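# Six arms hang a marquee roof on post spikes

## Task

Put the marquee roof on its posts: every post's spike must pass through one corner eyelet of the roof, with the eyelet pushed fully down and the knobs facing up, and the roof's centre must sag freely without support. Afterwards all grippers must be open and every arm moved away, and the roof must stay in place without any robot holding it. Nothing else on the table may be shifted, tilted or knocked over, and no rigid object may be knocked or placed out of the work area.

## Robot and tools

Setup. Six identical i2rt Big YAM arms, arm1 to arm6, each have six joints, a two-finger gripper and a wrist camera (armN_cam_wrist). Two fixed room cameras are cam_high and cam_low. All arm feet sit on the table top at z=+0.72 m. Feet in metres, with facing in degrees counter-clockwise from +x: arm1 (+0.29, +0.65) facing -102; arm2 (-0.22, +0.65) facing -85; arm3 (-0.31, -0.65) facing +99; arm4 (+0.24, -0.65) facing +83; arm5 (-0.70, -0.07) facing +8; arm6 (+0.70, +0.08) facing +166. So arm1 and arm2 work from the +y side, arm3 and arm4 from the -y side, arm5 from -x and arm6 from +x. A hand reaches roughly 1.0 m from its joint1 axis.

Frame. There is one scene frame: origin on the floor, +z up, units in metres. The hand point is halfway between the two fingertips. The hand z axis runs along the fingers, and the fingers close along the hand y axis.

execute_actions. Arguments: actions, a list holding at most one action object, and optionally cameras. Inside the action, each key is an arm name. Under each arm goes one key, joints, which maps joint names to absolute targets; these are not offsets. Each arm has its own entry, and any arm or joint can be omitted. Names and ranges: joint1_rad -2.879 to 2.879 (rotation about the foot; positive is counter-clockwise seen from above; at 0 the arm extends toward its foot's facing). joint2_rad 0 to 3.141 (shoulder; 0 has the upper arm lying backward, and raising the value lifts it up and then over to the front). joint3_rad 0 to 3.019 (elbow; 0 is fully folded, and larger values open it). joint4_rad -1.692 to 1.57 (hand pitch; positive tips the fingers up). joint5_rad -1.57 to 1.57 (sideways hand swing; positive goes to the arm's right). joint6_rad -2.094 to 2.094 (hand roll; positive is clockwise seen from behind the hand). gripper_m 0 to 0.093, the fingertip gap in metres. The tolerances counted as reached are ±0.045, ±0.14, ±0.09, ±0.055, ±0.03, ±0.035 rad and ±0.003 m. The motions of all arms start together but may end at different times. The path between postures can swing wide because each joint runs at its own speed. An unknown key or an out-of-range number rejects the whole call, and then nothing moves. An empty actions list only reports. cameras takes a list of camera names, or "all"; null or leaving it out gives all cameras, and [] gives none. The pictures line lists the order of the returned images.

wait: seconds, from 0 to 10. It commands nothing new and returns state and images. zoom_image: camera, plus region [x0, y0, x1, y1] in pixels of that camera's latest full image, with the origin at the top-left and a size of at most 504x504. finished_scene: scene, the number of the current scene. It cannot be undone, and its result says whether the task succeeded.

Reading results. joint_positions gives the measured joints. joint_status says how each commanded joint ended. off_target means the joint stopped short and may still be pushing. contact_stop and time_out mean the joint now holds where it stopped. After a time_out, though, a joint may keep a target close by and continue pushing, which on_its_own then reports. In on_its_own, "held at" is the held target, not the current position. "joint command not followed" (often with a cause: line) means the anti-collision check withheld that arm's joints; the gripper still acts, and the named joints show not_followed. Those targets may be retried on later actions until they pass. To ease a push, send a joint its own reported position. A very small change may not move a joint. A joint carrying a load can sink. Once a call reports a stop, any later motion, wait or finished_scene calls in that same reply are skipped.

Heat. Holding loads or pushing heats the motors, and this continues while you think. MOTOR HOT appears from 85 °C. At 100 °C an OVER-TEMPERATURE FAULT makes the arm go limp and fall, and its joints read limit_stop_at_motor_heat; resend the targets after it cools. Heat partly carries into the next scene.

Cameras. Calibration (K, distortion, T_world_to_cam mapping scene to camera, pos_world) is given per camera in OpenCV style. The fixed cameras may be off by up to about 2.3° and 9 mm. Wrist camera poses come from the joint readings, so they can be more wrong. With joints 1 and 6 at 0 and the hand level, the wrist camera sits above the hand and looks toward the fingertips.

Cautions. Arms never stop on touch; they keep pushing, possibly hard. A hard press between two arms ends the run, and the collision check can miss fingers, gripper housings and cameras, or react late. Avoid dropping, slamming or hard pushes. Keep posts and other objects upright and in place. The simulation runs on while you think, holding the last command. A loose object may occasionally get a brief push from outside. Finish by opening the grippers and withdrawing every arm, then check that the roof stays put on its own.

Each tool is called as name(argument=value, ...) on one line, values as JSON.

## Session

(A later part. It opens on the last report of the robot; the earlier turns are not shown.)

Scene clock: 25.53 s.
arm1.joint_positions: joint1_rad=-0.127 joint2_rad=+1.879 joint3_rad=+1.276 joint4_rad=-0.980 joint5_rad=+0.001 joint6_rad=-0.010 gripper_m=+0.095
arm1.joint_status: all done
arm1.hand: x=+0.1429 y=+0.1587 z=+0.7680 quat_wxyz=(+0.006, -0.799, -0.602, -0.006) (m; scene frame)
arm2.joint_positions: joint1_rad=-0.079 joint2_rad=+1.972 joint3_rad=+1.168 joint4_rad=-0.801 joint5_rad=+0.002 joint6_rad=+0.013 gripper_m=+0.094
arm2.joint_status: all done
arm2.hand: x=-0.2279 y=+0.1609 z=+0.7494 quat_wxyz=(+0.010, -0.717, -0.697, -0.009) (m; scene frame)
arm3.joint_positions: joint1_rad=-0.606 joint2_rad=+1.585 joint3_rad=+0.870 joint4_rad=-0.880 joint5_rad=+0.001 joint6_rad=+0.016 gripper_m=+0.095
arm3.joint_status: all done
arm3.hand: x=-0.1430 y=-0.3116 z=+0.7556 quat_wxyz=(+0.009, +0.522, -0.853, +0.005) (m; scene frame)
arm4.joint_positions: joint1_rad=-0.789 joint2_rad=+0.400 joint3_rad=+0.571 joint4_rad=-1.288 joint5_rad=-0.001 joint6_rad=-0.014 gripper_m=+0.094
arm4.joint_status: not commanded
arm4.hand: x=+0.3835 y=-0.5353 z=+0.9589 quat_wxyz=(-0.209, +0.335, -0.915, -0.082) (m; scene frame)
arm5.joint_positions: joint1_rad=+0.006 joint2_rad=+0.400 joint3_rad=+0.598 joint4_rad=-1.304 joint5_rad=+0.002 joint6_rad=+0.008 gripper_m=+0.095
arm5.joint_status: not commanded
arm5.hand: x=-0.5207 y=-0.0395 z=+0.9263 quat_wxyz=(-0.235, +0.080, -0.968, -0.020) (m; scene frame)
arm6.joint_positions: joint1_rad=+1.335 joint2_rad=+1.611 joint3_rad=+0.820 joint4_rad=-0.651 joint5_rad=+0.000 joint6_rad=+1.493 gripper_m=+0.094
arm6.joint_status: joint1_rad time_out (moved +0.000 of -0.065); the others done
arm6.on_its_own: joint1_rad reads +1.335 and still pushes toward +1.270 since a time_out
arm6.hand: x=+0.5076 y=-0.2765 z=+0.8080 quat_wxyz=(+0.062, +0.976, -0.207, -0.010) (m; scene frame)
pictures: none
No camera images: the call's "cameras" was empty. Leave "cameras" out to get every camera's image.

execute_actions(actions=[{"arm6":{"joints":{"joint1_rad":1.335,"joint2_rad":1.45,"joint3_rad":0.763}},"arm1":{"joints":{"gripper_m":0.03}},"arm2":{"joints":{"gripper_m":0.03}},"arm3":{"joints":{"gripper_m":0.03}}}], cameras=[])

execute_actions(actions=[{"arm6":{"joints":{"joint1_rad":1.27,"joint4_rad":-0.63}}}], cameras=[])

execute_actions(actions=[{"arm6":{"joints":{"joint2_rad":1.7}}}], cameras=["arm1_cam_wrist","arm2_cam_wrist","arm3_cam_wrist","arm6_cam_wrist"])

Scene clock: 27.03 s.
arm1.joint_positions: joint1_rad=-0.127 joint2_rad=+1.880 joint3_rad=+1.276 joint4_rad=-0.980 joint5_rad=+0.001 joint6_rad=-0.010 gripper_m=+0.049
arm1.joint_status: gripper_m off_target (ended at +0.049, target +0.030)
arm1.hand: x=+0.1430 y=+0.1589 z=+0.7671 quat_wxyz=(+0.006, -0.799, -0.602, -0.007) (m; scene frame)
arm2.joint_positions: joint1_rad=-0.078 joint2_rad=+1.969 joint3_rad=+1.167 joint4_rad=-0.801 joint5_rad=+0.000 joint6_rad=+0.013 gripper_m=+0.060
arm2.joint_status: gripper_m off_target (ended at +0.060, target +0.030)
arm2.hand: x=-0.2274 y=+0.1604 z=+0.7507 quat_wxyz=(+0.008, -0.717, -0.697, -0.009) (m; scene frame)
arm3.joint_positions: joint1_rad=-0.606 joint2_rad=+1.585 joint3_rad=+0.870 joint4_rad=-0.880 joint5_rad=+0.001 joint6_rad=+0.015 gripper_m=+0.049
arm3.joint_status: gripper_m off_target (ended at +0.049, target +0.030)
arm3.hand: x=-0.1431 y=-0.3116 z=+0.7556 quat_wxyz=(+0.009, +0.522, -0.853, +0.005) (m; scene frame)
arm4.joint_positions: joint1_rad=-0.789 joint2_rad=+0.400 joint3_rad=+0.571 joint4_rad=-1.288 joint5_rad=-0.001 joint6_rad=-0.014 gripper_m=+0.094
arm4.joint_status: not commanded
arm4.hand: x=+0.3835 y=-0.5353 z=+0.9589 quat_wxyz=(-0.209, +0.335, -0.915, -0.082) (m; scene frame)
arm5.joint_positions: joint1_rad=+0.006 joint2_rad=+0.400 joint3_rad=+0.598 joint4_rad=-1.304 joint5_rad=+0.002 joint6_rad=+0.008 gripper_m=+0.095
arm5.joint_status: not commanded
arm5.hand: x=-0.5207 y=-0.0395 z=+0.9263 quat_wxyz=(-0.235, +0.080, -0.968, -0.020) (m; scene frame)
arm6.joint_positions: joint1_rad=+1.342 joint2_rad=+1.442 joint3_rad=+0.764 joint4_rad=-0.664 joint5_rad=+0.000 joint6_rad=+1.493 gripper_m=+0.094
arm6.joint_status: all done
arm6.hand: x=+0.5150 y=-0.2675 z=+0.8528 quat_wxyz=(+0.109, +0.973, -0.203, -0.024) (m; scene frame)
pictures: none
No camera images: the call's "cameras" was empty. Leave "cameras" out to get every camera's image.

Scene clock: 27.70 s.
arm1.joint_positions: joint1_rad=-0.127 joint2_rad=+1.880 joint3_rad=+1.276 joint4_rad=-0.980 joint5_rad=+0.001 joint6_rad=-0.010 gripper_m=+0.049
arm1.joint_status: not commanded
arm1.hand: x=+0.1430 y=+0.1589 z=+0.7671 quat_wxyz=(+0.006, -0.799, -0.602, -0.007) (m; scene frame)
arm2.joint_positions: joint1_rad=-0.078 joint2_rad=+1.969 joint3_rad=+1.167 joint4_rad=-0.801 joint5_rad=+0.000 joint6_rad=+0.013 gripper_m=+0.060
arm2.joint_status: not commanded
arm2.hand: x=-0.2274 y=+0.1604 z=+0.7507 quat_wxyz=(+0.008, -0.717, -0.697, -0.009) (m; scene frame)
arm3.joint_positions: joint1_rad=-0.606 joint2_rad=+1.585 joint3_rad=+0.870 joint4_rad=-0.880 joint5_rad=+0.001 joint6_rad=+0.015 gripper_m=+0.049
arm3.joint_status: not commanded
arm3.hand: x=-0.1431 y=-0.3116 z=+0.7556 quat_wxyz=(+0.009, +0.522, -0.853, +0.005) (m; scene frame)
arm4.joint_positions: joint1_rad=-0.789 joint2_rad=+0.400 joint3_rad=+0.571 joint4_rad=-1.288 joint5_rad=-0.001 joint6_rad=-0.014 gripper_m=+0.094
arm4.joint_status: not commanded
arm4.hand: x=+0.3835 y=-0.5353 z=+0.9589 quat_wxyz=(-0.209, +0.335, -0.915, -0.082) (m; scene frame)
arm5.joint_positions: joint1_rad=+0.006 joint2_rad=+0.400 joint3_rad=+0.598 joint4_rad=-1.304 joint5_rad=+0.002 joint6_rad=+0.008 gripper_m=+0.095
arm5.joint_status: not commanded
arm5.hand: x=-0.5207 y=-0.0395 z=+0.9263 quat_wxyz=(-0.235, +0.080, -0.968, -0.020) (m; scene frame)
arm6.joint_positions: joint1_rad=+1.267 joint2_rad=+1.442 joint3_rad=+0.764 joint4_rad=-0.643 joint5_rad=+0.000 joint6_rad=+1.493 gripper_m=+0.094
arm6.joint_status: all done
arm6.hand: x=+0.4869 y=-0.2570 z=+0.8535 quat_wxyz=(+0.117, +0.963, -0.239, -0.031) (m; scene frame)
pictures: none
No camera images: the call's "cameras" was empty. Leave "cameras" out to get every camera's image.

Scene clock: 28.57 s.
arm1.joint_positions: joint1_rad=-0.127 joint2_rad=+1.880 joint3_rad=+1.276 joint4_rad=-0.980 joint5_rad=+0.001 joint6_rad=-0.010 gripper_m=+0.049
arm1.joint_status: not commanded
arm1.hand: x=+0.1430 y=+0.1589 z=+0.7671 quat_wxyz=(+0.006, -0.799, -0.602, -0.007) (m; scene frame)
arm2.joint_positions: joint1_rad=-0.078 joint2_rad=+1.969 joint3_rad=+1.167 joint4_rad=-0.801 joint5_rad=+0.000 joint6_rad=+0.013 gripper_m=+0.060
arm2.joint_status: not commanded
arm2.hand: x=-0.2274 y=+0.1604 z=+0.7507 quat_wxyz=(+0.008, -0.717, -0.697, -0.009) (m; scene frame)
arm3.joint_positions: joint1_rad=-0.606 joint2_rad=+1.585 joint3_rad=+0.870 joint4_rad=-0.880 joint5_rad=+0.001 joint6_rad=+0.015 gripper_m=+0.049
arm3.joint_status: not commanded
arm3.hand: x=-0.1431 y=-0.3116 z=+0.7556 quat_wxyz=(+0.009, +0.522, -0.853, +0.005) (m; scene frame)
arm4.joint_positions: joint1_rad=-0.789 joint2_rad=+0.400 joint3_rad=+0.571 joint4_rad=-1.288 joint5_rad=-0.001 joint6_rad=-0.014 gripper_m=+0.094
arm4.joint_status: not commanded
arm4.hand: x=+0.3835 y=-0.5353 z=+0.9589 quat_wxyz=(-0.209, +0.335, -0.915, -0.082) (m; scene frame)
arm5.joint_positions: joint1_rad=+0.006 joint2_rad=+0.400 joint3_rad=+0.598 joint4_rad=-1.304 joint5_rad=+0.002 joint6_rad=+0.008 gripper_m=+0.095
arm5.joint_status: not commanded
arm5.hand: x=-0.5207 y=-0.0395 z=+0.9263 quat_wxyz=(-0.235, +0.080, -0.968, -0.020) (m; scene frame)
arm6.joint_positions: joint1_rad=+1.270 joint2_rad=+1.568 joint3_rad=+0.788 joint4_rad=-0.615 joint5_rad=-0.001 joint6_rad=+1.495 gripper_m=+0.094
arm6.joint_status: all done
arm6.hand: x=+0.4860 y=-0.2619 z=+0.8156 quat_wxyz=(+0.083, +0.967, -0.239, -0.019) (m; scene frame)
pictures: arm1_cam_wrist, arm2_cam_wrist, arm3_cam_wrist, arm6_cam_wrist
camera_calibration (this result's frames):
arm1_cam_wrist: T_world_to_cam=[[-0.961533, 0.274404, -0.0125392, 0.104706], [0.212846, 0.77313, 0.597466, -0.607073], [0.173642, 0.571814, -0.801796, 0.620762], [0, 0, 0, 1]] pos_world=[0.122101, 0.085654, 0.861743]
arm2_cam_wrist: T_world_to_cam=[[-0.999595, 0.0177819, -0.0222182, -0.211417], [0.000954727, 0.801258, 0.598318, -0.566142], [0.0284418, 0.598055, -0.80095, 0.629364], [0, 0, 0, 1]] pos_world=[-0.228691, 0.0809909, 0.838125]
arm3_cam_wrist: T_world_to_cam=[[0.891319, -0.453364, 0.00335086, -0.0198404], [-0.362245, -0.707693, 0.606588, -0.72784], [-0.272634, -0.541877, -0.795009, 0.514888], [0, 0, 0, 1]] pos_world=[-0.105596, -0.245076, 0.850906]
arm6_cam_wrist: T_world_to_cam=[[0.457953, 0.871442, -0.175691, 0.147711], [0.76657, -0.287028, 0.574443, -0.912219], [0.450166, -0.397747, -0.799467, 0.454578], [0, 0, 0, 1]] pos_world=[0.427, -0.209747, 0.91339]
Images, in order (width x height): arm1_cam_wrist 504x504, arm2_cam_wrist 504x504, arm3_cam_wrist 504x504, arm6_cam_wrist 504x504.

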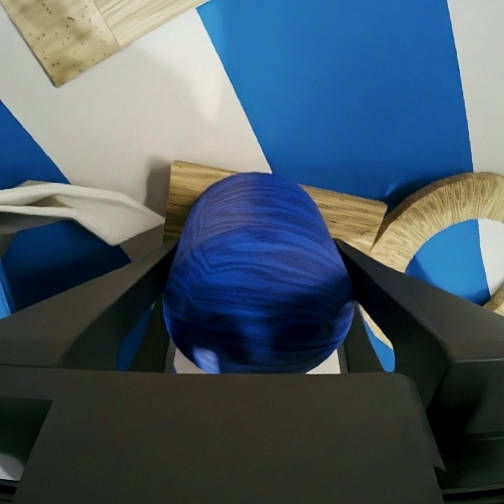

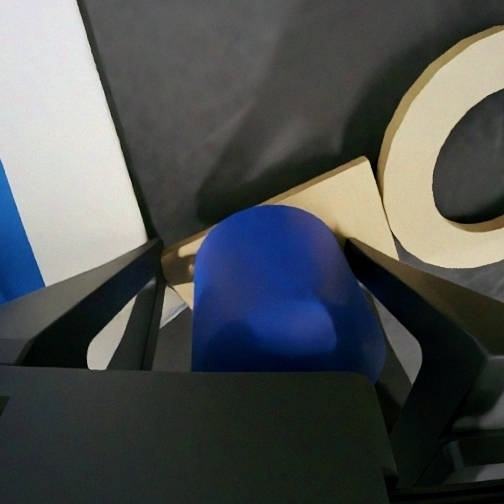

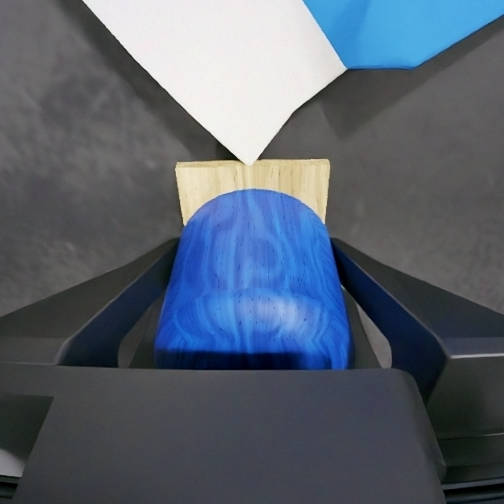

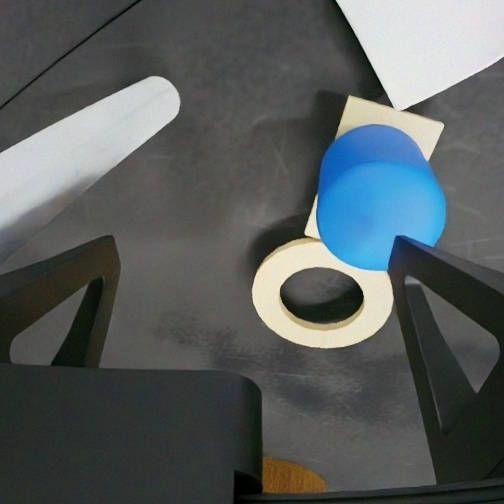

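execute_actions(actions=[{"arm6":{"joints":{"joint2_rad":1.439,"joint3_rad":0.861,"joint4_rad":-0.99}},"arm2":{"joints":{"gripper_m":0.09}}}], cameras=[])

execute_actions(actions=[{"arm2":{"joints":{"joint2_rad":1.8}}}], cameras=["arm2_cam_wrist","arm6_cam_wrist"])

Scene clock: 30.33 s.
arm1.joint_positions: joint1_rad=-0.127 joint2_rad=+1.880 joint3_rad=+1.276 joint4_rad=-0.980 joint5_rad=+0.001 joint6_rad=-0.010 gripper_m=+0.049
arm1.joint_status: not commanded
arm1.hand: x=+0.1430 y=+0.1589 z=+0.7671 quat_wxyz=(+0.006, -0.799, -0.602, -0.007) (m; scene frame)
arm2.joint_positions: joint1_rad=-0.078 joint2_rad=+1.968 joint3_rad=+1.167 joint4_rad=-0.801 joint5_rad=+0.000 joint6_rad=+0.013 gripper_m=+0.090
arm2.joint_status: all done
arm2.hand: x=-0.2274 y=+0.1602 z=+0.7512 quat_wxyz=(+0.008, -0.717, -0.697, -0.008) (m; scene frame)
arm3.joint_positions: joint1_rad=-0.606 joint2_rad=+1.585 joint3_rad=+0.870 joint4_rad=-0.880 joint5_rad=+0.001 joint6_rad=+0.015 gripper_m=+0.049
arm3.joint_status: not commanded
arm3.hand: x=-0.1431 y=-0.3116 z=+0.7556 quat_wxyz=(+0.009, +0.522, -0.853, +0.005) (m; scene frame)
arm4.joint_positions: joint1_rad=-0.789 joint2_rad=+0.400 joint3_rad=+0.571 joint4_rad=-1.288 joint5_rad=-0.001 joint6_rad=-0.014 gripper_m=+0.094
arm4.joint_status: not commanded
arm4.hand: x=+0.3835 y=-0.5353 z=+0.9589 quat_wxyz=(-0.209, +0.335, -0.915, -0.082) (m; scene frame)
arm5.joint_positions: joint1_rad=+0.006 joint2_rad=+0.400 joint3_rad=+0.598 joint4_rad=-1.304 joint5_rad=+0.002 joint6_rad=+0.008 gripper_m=+0.095
arm5.joint_status: not commanded
arm5.hand: x=-0.5207 y=-0.0395 z=+0.9263 quat_wxyz=(-0.235, +0.080, -0.968, -0.020) (m; scene frame)
arm6.joint_positions: joint1_rad=+1.270 joint2_rad=+1.434 joint3_rad=+0.822 joint4_rad=-0.980 joint5_rad=-0.001 joint6_rad=+1.495 gripper_m=+0.094
arm6.joint_status: all done
arm6.hand: x=+0.5163 y=-0.2120 z=+0.8667 quat_wxyz=(-0.011, +0.971, -0.239, +0.012) (m; scene frame)
pictures: none
No camera images: the call's "cameras" was empty. Leave "cameras" out to get every camera's image.

Scene clock: 31.40 s.
arm1.joint_positions: joint1_rad=-0.127 joint2_rad=+1.880 joint3_rad=+1.276 joint4_rad=-0.980 joint5_rad=+0.001 joint6_rad=-0.010 gripper_m=+0.049
arm1.joint_status: not commanded
arm1.hand: x=+0.1430 y=+0.1589 z=+0.7671 quat_wxyz=(+0.006, -0.799, -0.602, -0.007) (m; scene frame)
arm2.joint_positions: joint1_rad=-0.078 joint2_rad=+1.786 joint3_rad=+1.157 joint4_rad=-0.801 joint5_rad=+0.000 joint6_rad=+0.013 gripper_m=+0.090
arm2.joint_status: all done
arm2.hand: x=-0.2277 y=+0.1376 z=+0.8358 quat_wxyz=(-0.053, -0.715, -0.695, +0.053) (m; scene frame)
arm3.joint_positions: joint1_rad=-0.606 joint2_rad=+1.585 joint3_rad=+0.870 joint4_rad=-0.880 joint5_rad=+0.001 joint6_rad=+0.015 gripper_m=+0.049
arm3.joint_status: not commanded
arm3.hand: x=-0.1431 y=-0.3116 z=+0.7556 quat_wxyz=(+0.009, +0.522, -0.853, +0.005) (m; scene frame)
arm4.joint_positions: joint1_rad=-0.789 joint2_rad=+0.400 joint3_rad=+0.571 joint4_rad=-1.288 joint5_rad=-0.001 joint6_rad=-0.014 gripper_m=+0.094
arm4.joint_status: not commanded
arm4.hand: x=+0.3835 y=-0.5353 z=+0.9589 quat_wxyz=(-0.209, +0.335, -0.915, -0.082) (m; scene frame)
arm5.joint_positions: joint1_rad=+0.006 joint2_rad=+0.400 joint3_rad=+0.598 joint4_rad=-1.304 joint5_rad=+0.002 joint6_rad=+0.008 gripper_m=+0.095
arm5.joint_status: not commanded
arm5.hand: x=-0.5207 y=-0.0395 z=+0.9263 quat_wxyz=(-0.235, +0.080, -0.968, -0.020) (m; scene frame)
arm6.joint_positions: joint1_rad=+1.270 joint2_rad=+1.434 joint3_rad=+0.822 joint4_rad=-0.980 joint5_rad=-0.001 joint6_rad=+1.495 gripper_m=+0.094
arm6.joint_status: not commanded
arm6.hand: x=+0.5163 y=-0.2120 z=+0.8667 quat_wxyz=(-0.011, +0.971, -0.239, +0.012) (m; scene frame)
pictures: arm2_cam_wrist, arm6_cam_wrist
camera_calibration (this result's frames):
arm2_cam_wrist: T_world_to_cam=[[-0.999641, 0.0139422, -0.0228706, -0.208366], [0.00212095, 0.892371, 0.451298, -0.488165], [0.0267011, 0.451088, -0.89208, 0.807209], [0, 0, 0, 1]] pos_world=[-0.228809, 0.0744074, 0.935638]
arm6_cam_wrist: T_world_to_cam=[[0.463577, 0.885804, 0.0211758, -0.0711611], [0.705846, -0.383633, 0.595489, -0.957845], [0.53561, -0.261108, -0.803084, 0.489607], [0, 0, 0, 1]] pos_world=[0.446842, -0.176586, 0.965088]
Images, in order (width x height): arm2_cam_wrist 504x504, arm6_cam_wrist 504x504.

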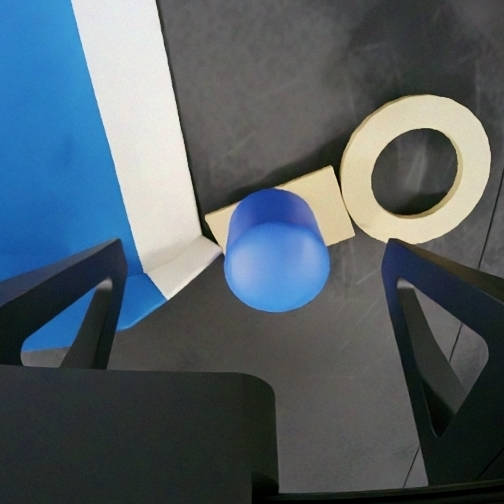

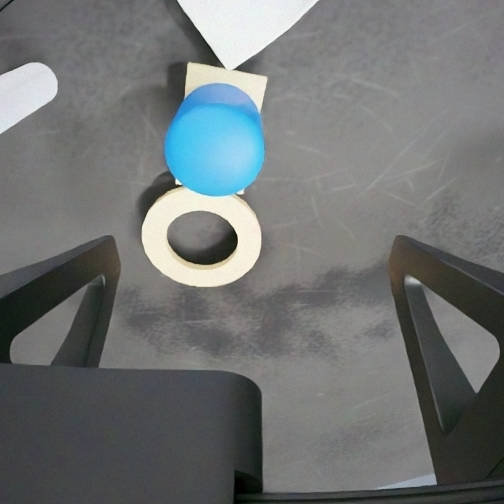

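execute_actions(actions=[{"arm6":{"joints":{"joint2_rad":1.498,"joint3_rad":0.935,"joint4_rad":-0.993,"joint1_rad":1.263}},"arm2":{"joints":{"joint1_rad":-0.105}}}], cameras=[])

execute_actions(actions=[{"arm6":{"joints":{"joint2_rad":1.735,"joint3_rad":0.84,"joint4_rad":-0.675}},"arm2":{"joints":{"joint2_rad":1.945,"joint3_rad":1.17}}}], cameras=["arm2_cam_wrist","arm6_cam_wrist"])

Scene clock: 32.73 s.
arm1.joint_positions: joint1_rad=-0.127 joint2_rad=+1.880 joint3_rad=+1.276 joint4_rad=-0.980 joint5_rad=+0.001 joint6_rad=-0.010 gripper_m=+0.049
arm1.joint_status: not commanded
arm1.hand: x=+0.1430 y=+0.1589 z=+0.7671 quat_wxyz=(+0.006, -0.799, -0.602, -0.007) (m; scene frame)
arm2.joint_positions: joint1_rad=-0.096 joint2_rad=+1.786 joint3_rad=+1.157 joint4_rad=-0.801 joint5_rad=+0.000 joint6_rad=+0.013 gripper_m=+0.090
arm2.joint_status: all done
arm2.hand: x=-0.2367 y=+0.1378 z=+0.8358 quat_wxyz=(-0.053, -0.721, -0.689, +0.053) (m; scene frame)
arm3.joint_positions: joint1_rad=-0.606 joint2_rad=+1.585 joint3_rad=+0.870 joint4_rad=-0.880 joint5_rad=+0.001 joint6_rad=+0.015 gripper_m=+0.049
arm3.joint_status: not commanded
arm3.hand: x=-0.1431 y=-0.3116 z=+0.7556 quat_wxyz=(+0.009, +0.522, -0.853, +0.005) (m; scene frame)
arm4.joint_positions: joint1_rad=-0.789 joint2_rad=+0.400 joint3_rad=+0.571 joint4_rad=-1.288 joint5_rad=-0.001 joint6_rad=-0.014 gripper_m=+0.094
arm4.joint_status: not commanded
arm4.hand: x=+0.3835 y=-0.5353 z=+0.9589 quat_wxyz=(-0.209, +0.335, -0.915, -0.082) (m; scene frame)
arm5.joint_positions: joint1_rad=+0.006 joint2_rad=+0.400 joint3_rad=+0.598 joint4_rad=-1.304 joint5_rad=+0.002 joint6_rad=+0.008 gripper_m=+0.095
arm5.joint_status: not commanded
arm5.hand: x=-0.5207 y=-0.0395 z=+0.9263 quat_wxyz=(-0.235, +0.080, -0.968, -0.020) (m; scene frame)
arm6.joint_positions: joint1_rad=+1.270 joint2_rad=+1.481 joint3_rad=+0.896 joint4_rad=-0.987 joint5_rad=-0.001 joint6_rad=+1.495 gripper_m=+0.094
arm6.joint_status: all done
arm6.hand: x=+0.5008 y=-0.2366 z=+0.8742 quat_wxyz=(-0.001, +0.971, -0.239, +0.008) (m; scene frame)
pictures: none
No camera images: the call's "cameras" was empty. Leave "cameras" out to get every camera's image.

Scene clock: 35.00 s.
arm1.joint_positions: joint1_rad=-0.127 joint2_rad=+1.880 joint3_rad=+1.276 joint4_rad=-0.980 joint5_rad=+0.001 joint6_rad=-0.010 gripper_m=+0.049
arm1.joint_status: not commanded
arm1.hand: x=+0.1430 y=+0.1589 z=+0.7671 quat_wxyz=(+0.006, -0.799, -0.602, -0.007) (m; scene frame)
arm2.joint_positions: joint1_rad=-0.096 joint2_rad=+1.956 joint3_rad=+1.157 joint4_rad=-0.801 joint5_rad=+0.000 joint6_rad=+0.013 gripper_m=+0.090
arm2.joint_status: all done
arm2.hand: x=-0.2359 y=+0.1632 z=+0.7543 quat_wxyz=(+0.007, -0.723, -0.691, -0.008) (m; scene frame)
arm3.joint_positions: joint1_rad=-0.606 joint2_rad=+1.585 joint3_rad=+0.870 joint4_rad=-0.880 joint5_rad=+0.001 joint6_rad=+0.015 gripper_m=+0.049
arm3.joint_status: not commanded
arm3.hand: x=-0.1431 y=-0.3116 z=+0.7556 quat_wxyz=(+0.009, +0.522, -0.853, +0.005) (m; scene frame)
arm4.joint_positions: joint1_rad=-0.789 joint2_rad=+0.400 joint3_rad=+0.571 joint4_rad=-1.288 joint5_rad=-0.001 joint6_rad=-0.014 gripper_m=+0.094
arm4.joint_status: not commanded
arm4.hand: x=+0.3835 y=-0.5353 z=+0.9589 quat_wxyz=(-0.209, +0.335, -0.915, -0.082) (m; scene frame)
arm5.joint_positions: joint1_rad=+0.006 joint2_rad=+0.400 joint3_rad=+0.598 joint4_rad=-1.304 joint5_rad=+0.002 joint6_rad=+0.008 gripper_m=+0.095
arm5.joint_status: not commanded
arm5.hand: x=-0.5207 y=-0.0395 z=+0.9263 quat_wxyz=(-0.235, +0.080, -0.968, -0.020) (m; scene frame)
arm6.joint_positions: joint1_rad=+1.270 joint2_rad=+1.570 joint3_rad=+0.820 joint4_rad=-0.724 joint5_rad=-0.001 joint6_rad=+1.495 gripper_m=+0.094
arm6.joint_status: joint2_rad time_out (moved +0.090 of +0.254); the others done
arm6.on_its_own: joint2_rad reads +1.570 and still pushes toward +1.735 since a time_out
arm6.hand: x=+0.4918 y=-0.2528 z=+0.8211 quat_wxyz=(+0.046, +0.970, -0.239, -0.007) (m; scene frame)
pictures: arm2_cam_wrist, arm6_cam_wrist
camera_calibration (this result's frames):
arm2_cam_wrist: T_world_to_cam=[[-0.999119, 0.0352518, -0.0227538, -0.222153], [0.0147747, 0.803169, 0.595568, -0.565507], [0.03927, 0.594707, -0.802983, 0.635485], [0, 0, 0, 1]] pos_world=[-0.238557, 0.0841013, 0.842027]
arm6_cam_wrist: T_world_to_cam=[[0.463031, 0.880975, -0.0973906, 0.0737991], [0.742025, -0.325196, 0.586214, -0.924406], [0.484769, -0.343701, -0.804281, 0.460601], [0, 0, 0, 1]] pos_world=[0.428476, -0.207318, 0.919539]
Images, in order (width x height): arm2_cam_wrist 504x504, arm6_cam_wrist 504x504.

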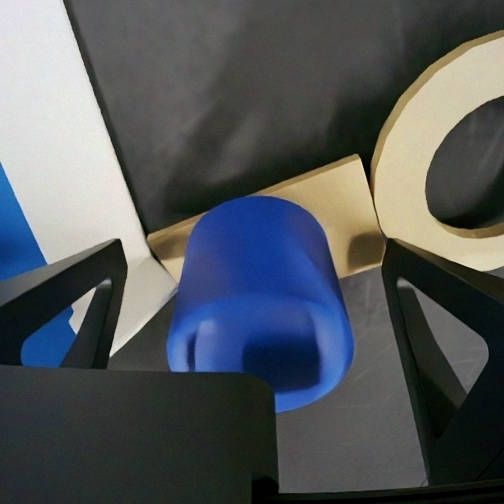

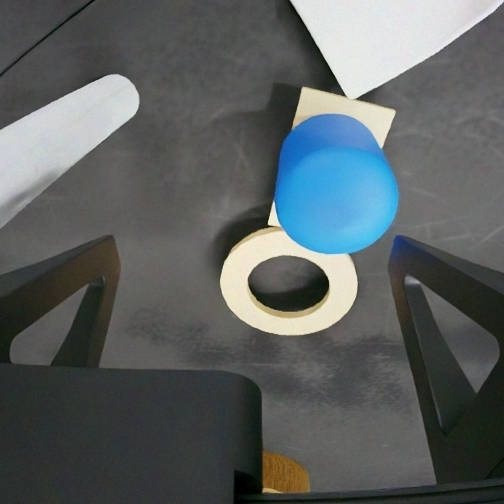

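execute_actions(actions=[{"arm6":{"joints":{"joint2_rad":1.287,"joint3_rad":0.68,"joint4_rad":-0.6}},"arm2":{"joints":{"gripper_m":0.03,"joint2_rad":1.94}}}], cameras=[])

execute_actions(actions=[{"arm6":{"joints":{"joint2_rad":1.562,"joint3_rad":0.607,"joint4_rad":-0.245}}}], cameras=["arm6_cam_wrist","cam_low"])

Scene clock: 37.07 s.
arm1.joint_positions: joint1_rad=-0.127 joint2_rad=+1.880 joint3_rad=+1.276 joint4_rad=-0.980 joint5_rad=+0.001 joint6_rad=-0.010 gripper_m=+0.049
arm1.joint_status: not commanded
arm1.hand: x=+0.1430 y=+0.1589 z=+0.7671 quat_wxyz=(+0.006, -0.799, -0.602, -0.007) (m; scene frame)
arm2.joint_positions: joint1_rad=-0.096 joint2_rad=+1.956 joint3_rad=+1.157 joint4_rad=-0.801 joint5_rad=+0.000 joint6_rad=+0.013 gripper_m=+0.048
arm2.joint_status: gripper_m off_target (ended at +0.048, target +0.030); the others done
arm2.hand: x=-0.2359 y=+0.1632 z=+0.7543 quat_wxyz=(+0.007, -0.723, -0.691, -0.008) (m; scene frame)
arm3.joint_positions: joint1_rad=-0.606 joint2_rad=+1.585 joint3_rad=+0.870 joint4_rad=-0.880 joint5_rad=+0.001 joint6_rad=+0.015 gripper_m=+0.049
arm3.joint_status: not commanded
arm3.hand: x=-0.1431 y=-0.3116 z=+0.7556 quat_wxyz=(+0.009, +0.522, -0.853, +0.005) (m; scene frame)
arm4.joint_positions: joint1_rad=-0.789 joint2_rad=+0.400 joint3_rad=+0.571 joint4_rad=-1.288 joint5_rad=-0.001 joint6_rad=-0.014 gripper_m=+0.094
arm4.joint_status: not commanded
arm4.hand: x=+0.3835 y=-0.5353 z=+0.9589 quat_wxyz=(-0.209, +0.335, -0.915, -0.082) (m; scene frame)
arm5.joint_positions: joint1_rad=+0.006 joint2_rad=+0.400 joint3_rad=+0.598 joint4_rad=-1.304 joint5_rad=+0.002 joint6_rad=+0.008 gripper_m=+0.095
arm5.joint_status: not commanded
arm5.hand: x=-0.5207 y=-0.0395 z=+0.9263 quat_wxyz=(-0.235, +0.080, -0.968, -0.020) (m; scene frame)
arm6.joint_positions: joint1_rad=+1.270 joint2_rad=+1.276 joint3_rad=+0.675 joint4_rad=-0.599 joint5_rad=-0.001 joint6_rad=+1.495 gripper_m=+0.094
arm6.joint_status: all done
arm6.hand: x=+0.4968 y=-0.2430 z=+0.8845 quat_wxyz=(+0.175, +0.955, -0.236, -0.049) (m; scene frame)
pictures: none
No camera images: the call's "cameras" was empty. Leave "cameras" out to get every camera's image.

Scene clock: 38.17 s.
arm1.joint_positions: joint1_rad=-0.127 joint2_rad=+1.880 joint3_rad=+1.276 joint4_rad=-0.980 joint5_rad=+0.001 joint6_rad=-0.010 gripper_m=+0.049
arm1.joint_status: not commanded
arm1.hand: x=+0.1430 y=+0.1589 z=+0.7671 quat_wxyz=(+0.006, -0.799, -0.602, -0.007) (m; scene frame)
arm2.joint_positions: joint1_rad=-0.096 joint2_rad=+1.956 joint3_rad=+1.157 joint4_rad=-0.801 joint5_rad=+0.000 joint6_rad=+0.013 gripper_m=+0.048
arm2.joint_status: not commanded
arm2.hand: x=-0.2359 y=+0.1632 z=+0.7543 quat_wxyz=(+0.007, -0.723, -0.691, -0.008) (m; scene frame)
arm3.joint_positions: joint1_rad=-0.606 joint2_rad=+1.585 joint3_rad=+0.870 joint4_rad=-0.880 joint5_rad=+0.001 joint6_rad=+0.015 gripper_m=+0.049
arm3.joint_status: not commanded
arm3.hand: x=-0.1431 y=-0.3116 z=+0.7556 quat_wxyz=(+0.009, +0.522, -0.853, +0.005) (m; scene frame)
arm4.joint_positions: joint1_rad=-0.789 joint2_rad=+0.400 joint3_rad=+0.571 joint4_rad=-1.288 joint5_rad=-0.001 joint6_rad=-0.014 gripper_m=+0.094
arm4.joint_status: not commanded
arm4.hand: x=+0.3835 y=-0.5353 z=+0.9589 quat_wxyz=(-0.209, +0.335, -0.915, -0.082) (m; scene frame)
arm5.joint_positions: joint1_rad=+0.006 joint2_rad=+0.400 joint3_rad=+0.598 joint4_rad=-1.304 joint5_rad=+0.002 joint6_rad=+0.008 gripper_m=+0.095
arm5.joint_status: not commanded
arm5.hand: x=-0.5207 y=-0.0395 z=+0.9263 quat_wxyz=(-0.235, +0.080, -0.968, -0.020) (m; scene frame)
arm6.joint_positions: joint1_rad=+1.270 joint2_rad=+1.559 joint3_rad=+0.613 joint4_rad=-0.260 joint5_rad=-0.001 joint6_rad=+1.495 gripper_m=+0.094
arm6.joint_status: all done
arm6.hand: x=+0.4904 y=-0.2559 z=+0.7872 quat_wxyz=(+0.172, +0.955, -0.236, -0.048) (m; scene frame)
pictures: arm6_cam_wrist, cam_low
camera_calibration (this result's frames):
arm6_cam_wrist: T_world_to_cam=[[0.434019, 0.827499, -0.356192, 0.278132], [0.8209, -0.200372, 0.534766, -0.870749], [0.371147, -0.524496, -0.766259, 0.412424], [0, 0, 0, 1]] pos_world=[0.441013, -0.188313, 0.880739]
Images, in order (width x height): arm6_cam_wrist 504x504, cam_low 896x504.

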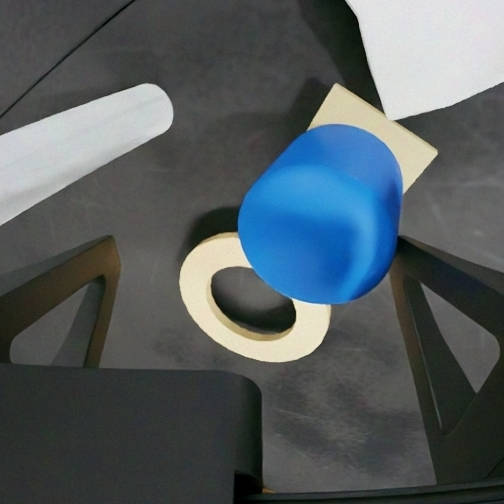

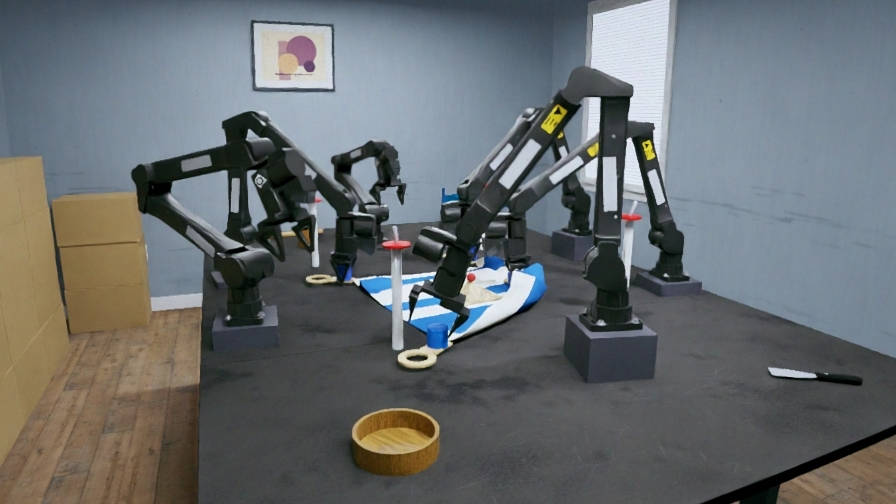

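execute_actions(actions=[{"arm6":{"joints":{"joint2_rad":1.49,"joint3_rad":0.52,"joint4_rad":-0.24}}}], cameras=[])

execute_actions(actions=[{"arm6":{"joints":{"joint2_rad":1.6,"joint3_rad":0.52,"joint4_rad":-0.13}}}], cameras=["arm6_cam_wrist"])

Scene clock: 39.27 s.
arm1.joint_positions: joint1_rad=-0.127 joint2_rad=+1.880 joint3_rad=+1.276 joint4_rad=-0.980 joint5_rad=+0.001 joint6_rad=-0.010 gripper_m=+0.049
arm1.joint_status: not commanded
arm1.hand: x=+0.1430 y=+0.1589 z=+0.7671 quat_wxyz=(+0.006, -0.799, -0.602, -0.007) (m; scene frame)
arm2.joint_positions: joint1_rad=-0.096 joint2_rad=+1.956 joint3_rad=+1.157 joint4_rad=-0.801 joint5_rad=+0.000 joint6_rad=+0.013 gripper_m=+0.048
arm2.joint_status: not commanded
arm2.hand: x=-0.2359 y=+0.1632 z=+0.7543 quat_wxyz=(+0.007, -0.723, -0.691, -0.008) (m; scene frame)
arm3.joint_positions: joint1_rad=-0.606 joint2_rad=+1.585 joint3_rad=+0.870 joint4_rad=-0.880 joint5_rad=+0.001 joint6_rad=+0.015 gripper_m=+0.049
arm3.joint_status: not commanded
arm3.hand: x=-0.1431 y=-0.3116 z=+0.7556 quat_wxyz=(+0.009, +0.522, -0.853, +0.005) (m; scene frame)
arm4.joint_positions: joint1_rad=-0.789 joint2_rad=+0.400 joint3_rad=+0.571 joint4_rad=-1.288 joint5_rad=-0.001 joint6_rad=-0.014 gripper_m=+0.094
arm4.joint_status: not commanded
arm4.hand: x=+0.3835 y=-0.5353 z=+0.9589 quat_wxyz=(-0.209, +0.335, -0.915, -0.082) (m; scene frame)
arm5.joint_positions: joint1_rad=+0.006 joint2_rad=+0.400 joint3_rad=+0.598 joint4_rad=-1.304 joint5_rad=+0.002 joint6_rad=+0.008 gripper_m=+0.095
arm5.joint_status: not commanded
arm5.hand: x=-0.5207 y=-0.0395 z=+0.9263 quat_wxyz=(-0.235, +0.080, -0.968, -0.020) (m; scene frame)
arm6.joint_positions: joint1_rad=+1.270 joint2_rad=+1.503 joint3_rad=+0.525 joint4_rad=-0.250 joint5_rad=-0.001 joint6_rad=+1.495 gripper_m=+0.094
arm6.joint_status: all done
arm6.hand: x=+0.5096 y=-0.2253 z=+0.7818 quat_wxyz=(+0.162, +0.957, -0.237, -0.045) (m; scene frame)
pictures: none
No camera images: the call's "cameras" was empty. Leave "cameras" out to get every camera's image.

Scene clock: 40.13 s.
arm1.joint_positions: joint1_rad=-0.127 joint2_rad=+1.880 joint3_rad=+1.276 joint4_rad=-0.980 joint5_rad=+0.001 joint6_rad=-0.010 gripper_m=+0.049
arm1.joint_status: not commanded
arm1.hand: x=+0.1430 y=+0.1589 z=+0.7671 quat_wxyz=(+0.006, -0.799, -0.602, -0.007) (m; scene frame)
arm2.joint_positions: joint1_rad=-0.096 joint2_rad=+1.956 joint3_rad=+1.157 joint4_rad=-0.801 joint5_rad=+0.000 joint6_rad=+0.013 gripper_m=+0.048
arm2.joint_status: not commanded
arm2.hand: x=-0.2359 y=+0.1632 z=+0.7543 quat_wxyz=(+0.007, -0.723, -0.691, -0.008) (m; scene frame)
arm3.joint_positions: joint1_rad=-0.606 joint2_rad=+1.585 joint3_rad=+0.870 joint4_rad=-0.880 joint5_rad=+0.001 joint6_rad=+0.015 gripper_m=+0.049
arm3.joint_status: not commanded
arm3.hand: x=-0.1431 y=-0.3116 z=+0.7556 quat_wxyz=(+0.009, +0.522, -0.853, +0.005) (m; scene frame)
arm4.joint_positions: joint1_rad=-0.789 joint2_rad=+0.400 joint3_rad=+0.571 joint4_rad=-1.288 joint5_rad=-0.001 joint6_rad=-0.014 gripper_m=+0.094
arm4.joint_status: not commanded
arm4.hand: x=+0.3835 y=-0.5353 z=+0.9589 quat_wxyz=(-0.209, +0.335, -0.915, -0.082) (m; scene frame)
arm5.joint_positions: joint1_rad=+0.006 joint2_rad=+0.400 joint3_rad=+0.598 joint4_rad=-1.304 joint5_rad=+0.002 joint6_rad=+0.008 gripper_m=+0.095
arm5.joint_status: not commanded
arm5.hand: x=-0.5207 y=-0.0395 z=+0.9263 quat_wxyz=(-0.235, +0.080, -0.968, -0.020) (m; scene frame)
arm6.joint_positions: joint1_rad=+1.270 joint2_rad=+1.590 joint3_rad=+0.525 joint4_rad=-0.144 joint5_rad=-0.001 joint6_rad=+1.495 gripper_m=+0.094
arm6.joint_status: all done
arm6.hand: x=+0.5053 y=-0.2328 z=+0.7605 quat_wxyz=(+0.170, +0.955, -0.236, -0.048) (m; scene frame)
pictures: arm6_cam_wrist
camera_calibration (this result's frames):
arm6_cam_wrist: T_world_to_cam=[[0.434623, 0.828553, -0.352991, 0.24056], [0.819936, -0.201889, 0.535673, -0.86467], [0.372568, -0.522246, -0.767106, 0.399077], [0, 0, 0, 1]] pos_world=[0.455738, -0.165469, 0.85423]
Images, in order (width x height): arm6_cam_wrist 504x504.

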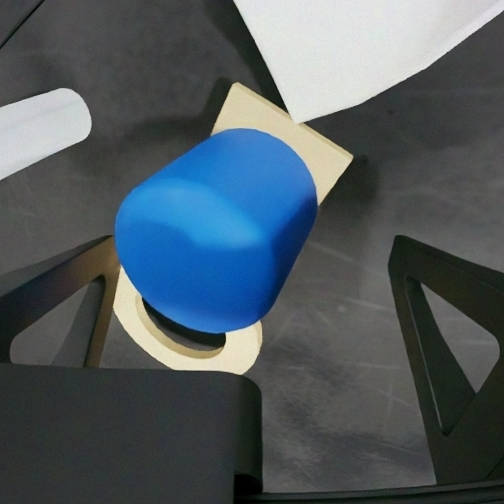

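execute_actions(actions=[{"arm6":{"joints":{"joint1_rad":1.21,"joint2_rad":1.62,"joint3_rad":0.56}}}], cameras=[])

execute_actions(actions=[{"arm6":{"joints":{"gripper_m":0.03}}}], cameras=["arm6_cam_wrist"])

Scene clock: 41.13 s.
arm1.joint_positions: joint1_rad=-0.127 joint2_rad=+1.880 joint3_rad=+1.276 joint4_rad=-0.980 joint5_rad=+0.001 joint6_rad=-0.010 gripper_m=+0.049
arm1.joint_status: not commanded
arm1.hand: x=+0.1430 y=+0.1589 z=+0.7671 quat_wxyz=(+0.006, -0.799, -0.602, -0.007) (m; scene frame)
arm2.joint_positions: joint1_rad=-0.096 joint2_rad=+1.956 joint3_rad=+1.157 joint4_rad=-0.801 joint5_rad=+0.000 joint6_rad=+0.013 gripper_m=+0.048
arm2.joint_status: not commanded
arm2.hand: x=-0.2359 y=+0.1632 z=+0.7543 quat_wxyz=(+0.007, -0.723, -0.691, -0.008) (m; scene frame)
arm3.joint_positions: joint1_rad=-0.606 joint2_rad=+1.585 joint3_rad=+0.870 joint4_rad=-0.880 joint5_rad=+0.001 joint6_rad=+0.015 gripper_m=+0.049
arm3.joint_status: not commanded
arm3.hand: x=-0.1431 y=-0.3116 z=+0.7556 quat_wxyz=(+0.009, +0.522, -0.853, +0.005) (m; scene frame)
arm4.joint_positions: joint1_rad=-0.789 joint2_rad=+0.400 joint3_rad=+0.571 joint4_rad=-1.288 joint5_rad=-0.001 joint6_rad=-0.014 gripper_m=+0.094
arm4.joint_status: not commanded
arm4.hand: x=+0.3835 y=-0.5353 z=+0.9589 quat_wxyz=(-0.209, +0.335, -0.915, -0.082) (m; scene frame)
arm5.joint_positions: joint1_rad=+0.006 joint2_rad=+0.400 joint3_rad=+0.598 joint4_rad=-1.304 joint5_rad=+0.002 joint6_rad=+0.008 gripper_m=+0.095
arm5.joint_status: not commanded
arm5.hand: x=-0.5207 y=-0.0395 z=+0.9263 quat_wxyz=(-0.235, +0.080, -0.968, -0.020) (m; scene frame)
arm6.joint_positions: joint1_rad=+1.210 joint2_rad=+1.599 joint3_rad=+0.525 joint4_rad=-0.144 joint5_rad=-0.001 joint6_rad=+1.495 gripper_m=+0.094
arm6.joint_status: all done
arm6.hand: x=+0.4878 y=-0.2191 z=+0.7572 quat_wxyz=(+0.164, +0.949, -0.265, -0.051) (m; scene frame)
pictures: none
No camera images: the call's "cameras" was empty. Leave "cameras" out to get every camera's image.

Scene clock: 41.77 s.
arm1.joint_positions: joint1_rad=-0.127 joint2_rad=+1.880 joint3_rad=+1.276 joint4_rad=-0.980 joint5_rad=+0.001 joint6_rad=-0.010 gripper_m=+0.049
arm1.joint_status: not commanded
arm1.hand: x=+0.1430 y=+0.1589 z=+0.7671 quat_wxyz=(+0.006, -0.799, -0.602, -0.007) (m; scene frame)
arm2.joint_positions: joint1_rad=-0.096 joint2_rad=+1.956 joint3_rad=+1.157 joint4_rad=-0.801 joint5_rad=+0.000 joint6_rad=+0.013 gripper_m=+0.048
arm2.joint_status: not commanded
arm2.hand: x=-0.2359 y=+0.1632 z=+0.7543 quat_wxyz=(+0.007, -0.723, -0.691, -0.008) (m; scene frame)
arm3.joint_positions: joint1_rad=-0.606 joint2_rad=+1.585 joint3_rad=+0.870 joint4_rad=-0.880 joint5_rad=+0.001 joint6_rad=+0.015 gripper_m=+0.049
arm3.joint_status: not commanded
arm3.hand: x=-0.1431 y=-0.3116 z=+0.7556 quat_wxyz=(+0.009, +0.522, -0.853, +0.005) (m; scene frame)
arm4.joint_positions: joint1_rad=-0.789 joint2_rad=+0.400 joint3_rad=+0.571 joint4_rad=-1.288 joint5_rad=-0.001 joint6_rad=-0.014 gripper_m=+0.094
arm4.joint_status: not commanded
arm4.hand: x=+0.3835 y=-0.5353 z=+0.9589 quat_wxyz=(-0.209, +0.335, -0.915, -0.082) (m; scene frame)
arm5.joint_positions: joint1_rad=+0.006 joint2_rad=+0.400 joint3_rad=+0.598 joint4_rad=-1.304 joint5_rad=+0.002 joint6_rad=+0.008 gripper_m=+0.095
arm5.joint_status: not commanded
arm5.hand: x=-0.5207 y=-0.0395 z=+0.9263 quat_wxyz=(-0.235, +0.080, -0.968, -0.020) (m; scene frame)
arm6.joint_positions: joint1_rad=+1.210 joint2_rad=+1.600 joint3_rad=+0.530 joint4_rad=-0.141 joint5_rad=-0.001 joint6_rad=+1.496 gripper_m=+0.054
arm6.joint_status: gripper_m off_target (ended at +0.054, target +0.030)
arm6.hand: x=+0.4857 y=-0.2221 z=+0.7587 quat_wxyz=(+0.168, +0.948, -0.265, -0.053) (m; scene frame)
pictures: arm6_cam_wrist
camera_calibration (this result's frames):
arm6_cam_wrist: T_world_to_cam=[[0.484197, 0.801114, -0.35181, 0.20845], [0.80593, -0.251818, 0.535783, -0.84982], [0.340631, -0.542959, -0.767571, 0.421841], [0, 0, 0, 1]] pos_world=[0.440273, -0.151949, 0.852447]
Images, in order (width x height): arm6_cam_wrist 504x504.

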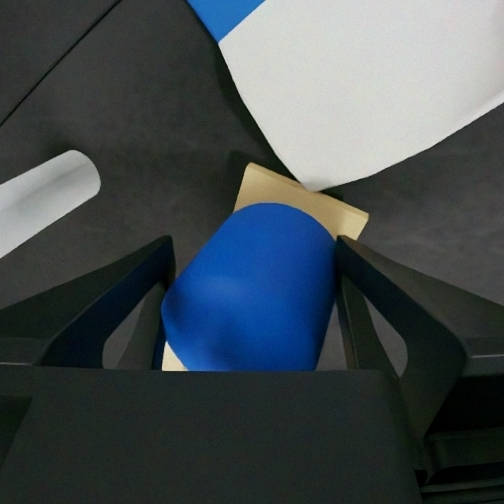

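execute_actions(actions=[{"arm6":{"joints":{"joint2_rad":1.01,"joint3_rad":0.91,"joint4_rad":-1.09}},"arm2":{"joints":{"joint2_rad":1.44,"joint3_rad":1.33,"joint4_rad":-1.44}},"arm1":{"joints":{"joint2_rad":1.324,"joint3_rad":1.41,"joint4_rad":-1.64}},"arm3":{"joints":{"joint2_rad":1.249,"joint3_rad":1.33,"joint4_rad":-1.64}}}], cameras=["cam_high"])

execute_actions(actions=[{"arm6":{"joints":{"joint1_rad":1.03,"joint2_rad":1.344,"joint3_rad":1.16,"joint4_rad":-1.0}},"arm2":{"joints":{"joint1_rad":-0.545,"joint6_rad":0.61}},"arm1":{"joints":{"joint1_rad":0.397,"joint6_rad":2.05}},"arm3":{"joints":{"joint1_rad":0.008,"joint6_rad":1.0}}}], cameras=["cam_high","cam_low","arm1_cam_wrist","arm2_cam_wrist","arm3_cam_wrist","arm6_cam_wrist"])

Scene clock: 45.47 s.
arm1.joint_positions: joint1_rad=-0.127 joint2_rad=+1.325 joint3_rad=+1.387 joint4_rad=-1.626 joint5_rad=+0.001 joint6_rad=-0.004 gripper_m=+0.049
arm1.joint_status: all done
arm1.hand: x=+0.1814 y=+0.2862 z=+1.0522 quat_wxyz=(+0.000, -0.800, -0.599, +0.002) (m; scene frame)
arm2.joint_positions: joint1_rad=-0.096 joint2_rad=+1.449 joint3_rad=+1.309 joint4_rad=-1.399 joint5_rad=-0.002 joint6_rad=+0.020 gripper_m=+0.048
arm2.joint_status: all done
arm2.hand: x=-0.2338 y=+0.2228 z=+1.0328 quat_wxyz=(-0.015, -0.725, -0.688, +0.013) (m; scene frame)
arm3.joint_positions: joint1_rad=-0.606 joint2_rad=+1.257 joint3_rad=+1.307 joint4_rad=-1.607 joint5_rad=-0.003 joint6_rad=+0.010 gripper_m=+0.049
arm3.joint_status: all done
arm3.hand: x=-0.1536 y=-0.3331 z=+1.0284 quat_wxyz=(-0.006, +0.524, -0.851, -0.006) (m; scene frame)
arm4.joint_positions: joint1_rad=-0.789 joint2_rad=+0.400 joint3_rad=+0.571 joint4_rad=-1.288 joint5_rad=-0.001 joint6_rad=-0.014 gripper_m=+0.094
arm4.joint_status: not commanded
arm4.hand: x=+0.3835 y=-0.5353 z=+0.9589 quat_wxyz=(-0.209, +0.335, -0.915, -0.082) (m; scene frame)
arm5.joint_positions: joint1_rad=+0.006 joint2_rad=+0.400 joint3_rad=+0.598 joint4_rad=-1.304 joint5_rad=+0.002 joint6_rad=+0.008 gripper_m=+0.095
arm5.joint_status: not commanded
arm5.hand: x=-0.5207 y=-0.0395 z=+0.9263 quat_wxyz=(-0.235, +0.080, -0.968, -0.020) (m; scene frame)
arm6.joint_positions: joint1_rad=+1.206 joint2_rad=+1.006 joint3_rad=+0.887 joint4_rad=-1.080 joint5_rad=+0.010 joint6_rad=+1.490 gripper_m=+0.049
arm6.joint_status: all done
arm6.on_its_own: gripper_m moved -0.005 toward your old target +0.030
arm6.hand: x=+0.4938 y=-0.1985 z=+1.0294 quat_wxyz=(+0.171, +0.947, -0.265, -0.060) (m; scene frame)
pictures: cam_high
Images, in order (width x height): cam_high 896x504.

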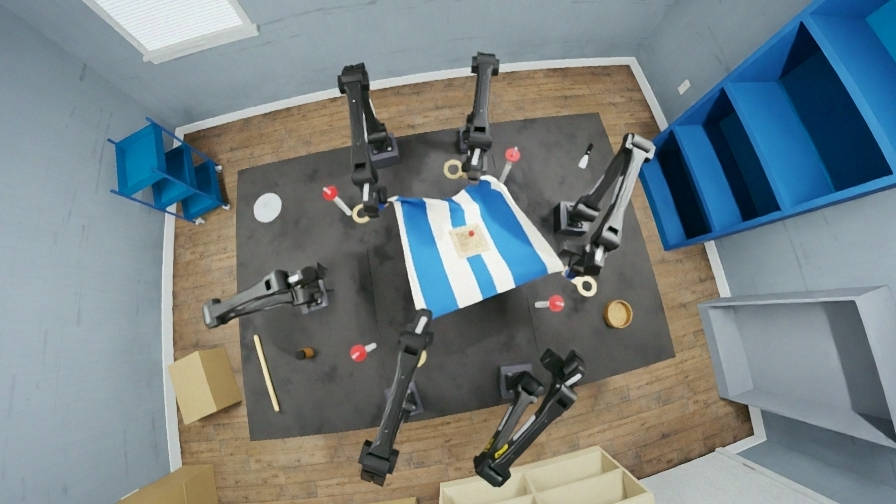

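Scene clock: 49.23 s.
arm1.joint_positions: joint1_rad=+0.331 joint2_rad=+1.324 joint3_rad=+1.387 joint4_rad=-1.649 joint5_rad=+0.077 joint6_rad=+1.909 gripper_m=+0.049
arm1.joint_status: joint1_rad time_out (moved +0.458 of +0.524); joint6_rad time_out (moved +1.914 of +2.054)
arm1.on_its_own: joint1_rad reads +0.331 and still pushes toward +0.397 since a time_out; joint6_rad reads +1.909 and still pushes toward +2.050 since a time_out
arm1.hand: x=+0.3392 y=+0.2791 z=+1.0530 quat_wxyz=(+0.000, -0.996, +0.085, +0.039) (m; scene frame)
arm2.joint_positions: joint1_rad=-0.477 joint2_rad=+1.447 joint3_rad=+1.318 joint4_rad=-1.391 joint5_rad=-0.035 joint6_rad=+0.503 gripper_m=+0.048
arm2.joint_status: joint1_rad time_out (moved -0.381 of -0.449); joint6_rad time_out (moved +0.483 of +0.590)
arm2.on_its_own: joint1_rad reads -0.477 and still pushes toward -0.545 since a time_out; joint6_rad reads +0.503 and still pushes toward +0.610 since a time_out
arm2.hand: x=-0.3892 y=+0.2523 z=+1.0372 quat_wxyz=(-0.035, -0.946, -0.322, +0.006) (m; scene frame)
arm3.joint_positions: joint1_rad=-0.044 joint2_rad=+1.246 joint3_rad=+1.307 joint4_rad=-1.650 joint5_rad=+0.073 joint6_rad=+0.849 gripper_m=+0.049
arm3.joint_status: joint1_rad time_out (moved +0.562 of +0.614); joint6_rad time_out (moved +0.839 of +0.990)
arm3.on_its_own: joint1_rad reads -0.044 and still pushes toward +0.008 since a time_out; joint6_rad reads +0.849 and still pushes toward +1.000 since a time_out
arm3.hand: x=-0.3328 y=-0.3097 z=+1.0328 quat_wxyz=(-0.033, +0.402, -0.915, +0.018) (m; scene frame)
arm4.joint_positions: joint1_rad=-0.789 joint2_rad=+0.400 joint3_rad=+0.571 joint4_rad=-1.288 joint5_rad=-0.001 joint6_rad=-0.014 gripper_m=+0.094
arm4.joint_status: not commanded
arm4.hand: x=+0.3835 y=-0.5353 z=+0.9589 quat_wxyz=(-0.209, +0.335, -0.915, -0.082) (m; scene frame)
arm5.joint_positions: joint1_rad=+0.006 joint2_rad=+0.400 joint3_rad=+0.598 joint4_rad=-1.304 joint5_rad=+0.002 joint6_rad=+0.008 gripper_m=+0.095
arm5.joint_status: not commanded
arm5.hand: x=-0.5207 y=-0.0395 z=+0.9263 quat_wxyz=(-0.235, +0.080, -0.968, -0.020) (m; scene frame)
arm6.joint_positions: joint1_rad=+1.021 joint2_rad=+1.346 joint3_rad=+1.111 joint4_rad=-0.999 joint5_rad=+0.007 joint6_rad=+1.487 gripper_m=+0.049
arm6.joint_status: all done
arm6.hand: x=+0.3661 y=-0.2337 z=+1.0085 quat_wxyz=(+0.148, +0.922, -0.351, -0.068) (m; scene frame)
pictures: arm1_cam_wrist, arm2_cam_wrist, arm3_cam_wrist, arm6_cam_wrist, cam_high, cam_low
camera_calibration (this result's frames):
arm1_cam_wrist: T_world_to_cam=[[0.165026, 0.986068, -0.0209065, -0.30799], [0.845902, -0.130604, 0.517101, -0.790393], [0.507166, -0.10302, -0.855669, 0.87914], [0, 0, 0, 1]] pos_world=[0.273551, 0.291039, 1.15453]
arm2_cam_wrist: T_world_to_cam=[[-0.617379, 0.782258, -0.0831557, -0.349237], [0.626357, 0.552768, 0.549658, -0.454461], [0.47594, 0.287262, -0.831241, 1.09252], [0, 0, 0, 1]] pos_world=[-0.45093, 0.210567, 1.1289]
arm3_cam_wrist: T_world_to_cam=[[0.734751, -0.675335, 0.0637456, -0.0340244], [-0.590075, -0.589968, 0.551134, -0.945506], [-0.334592, -0.442561, -0.831978, 0.732918], [0, 0, 0, 1]] pos_world=[-0.287691, -0.256435, 1.13304]
arm6_cam_wrist: T_world_to_cam=[[0.625752, 0.708625, -0.326014, 0.264144], [0.740932, -0.409334, 0.532415, -0.899864], [0.243834, -0.574714, -0.781184, 0.689757], [0, 0, 0, 1]] pos_world=[0.333263, -0.159111, 1.10404]
Images, in order (width x height): arm1_cam_wrist 504x504, arm2_cam_wrist 504x504, arm3_cam_wrist 504x504, arm6_cam_wrist 504x504, cam_high 896x504, cam_low 896x504.

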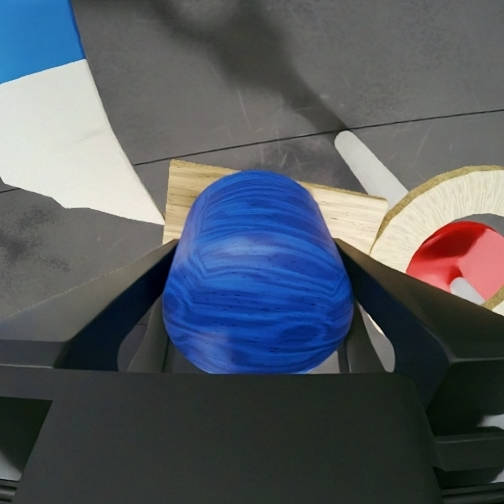

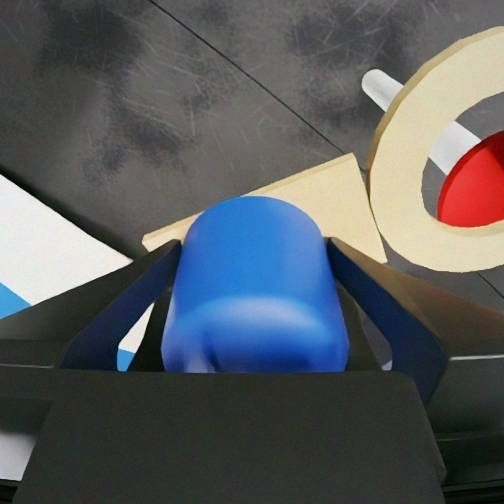

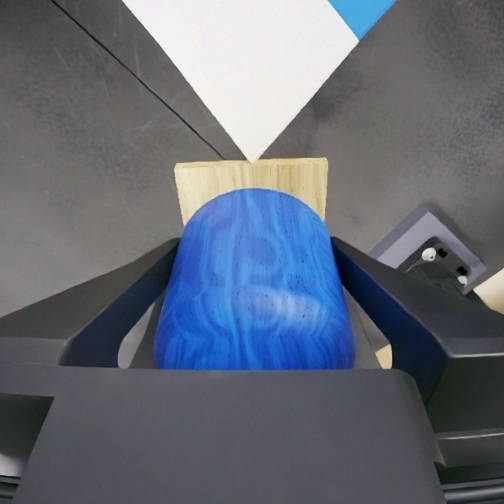

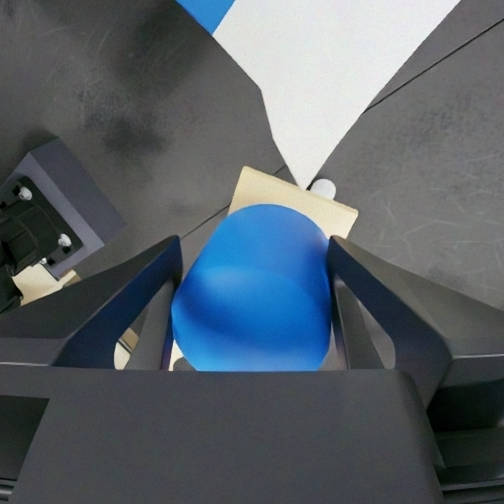

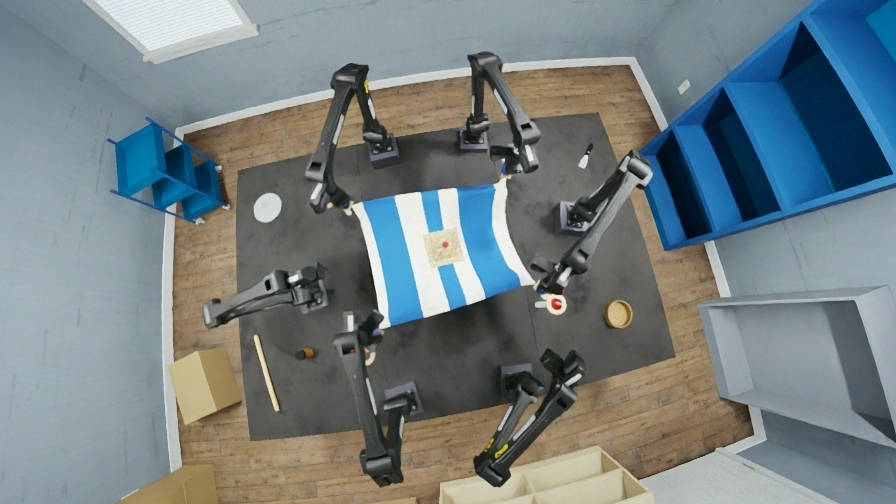

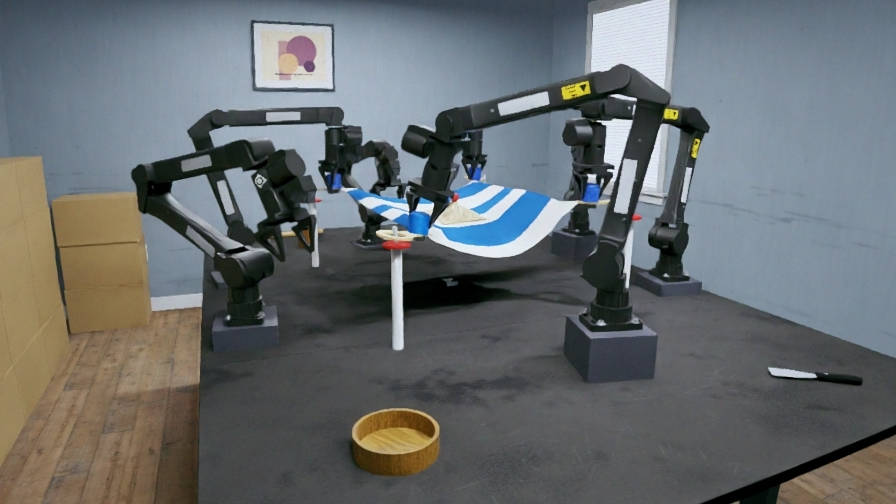

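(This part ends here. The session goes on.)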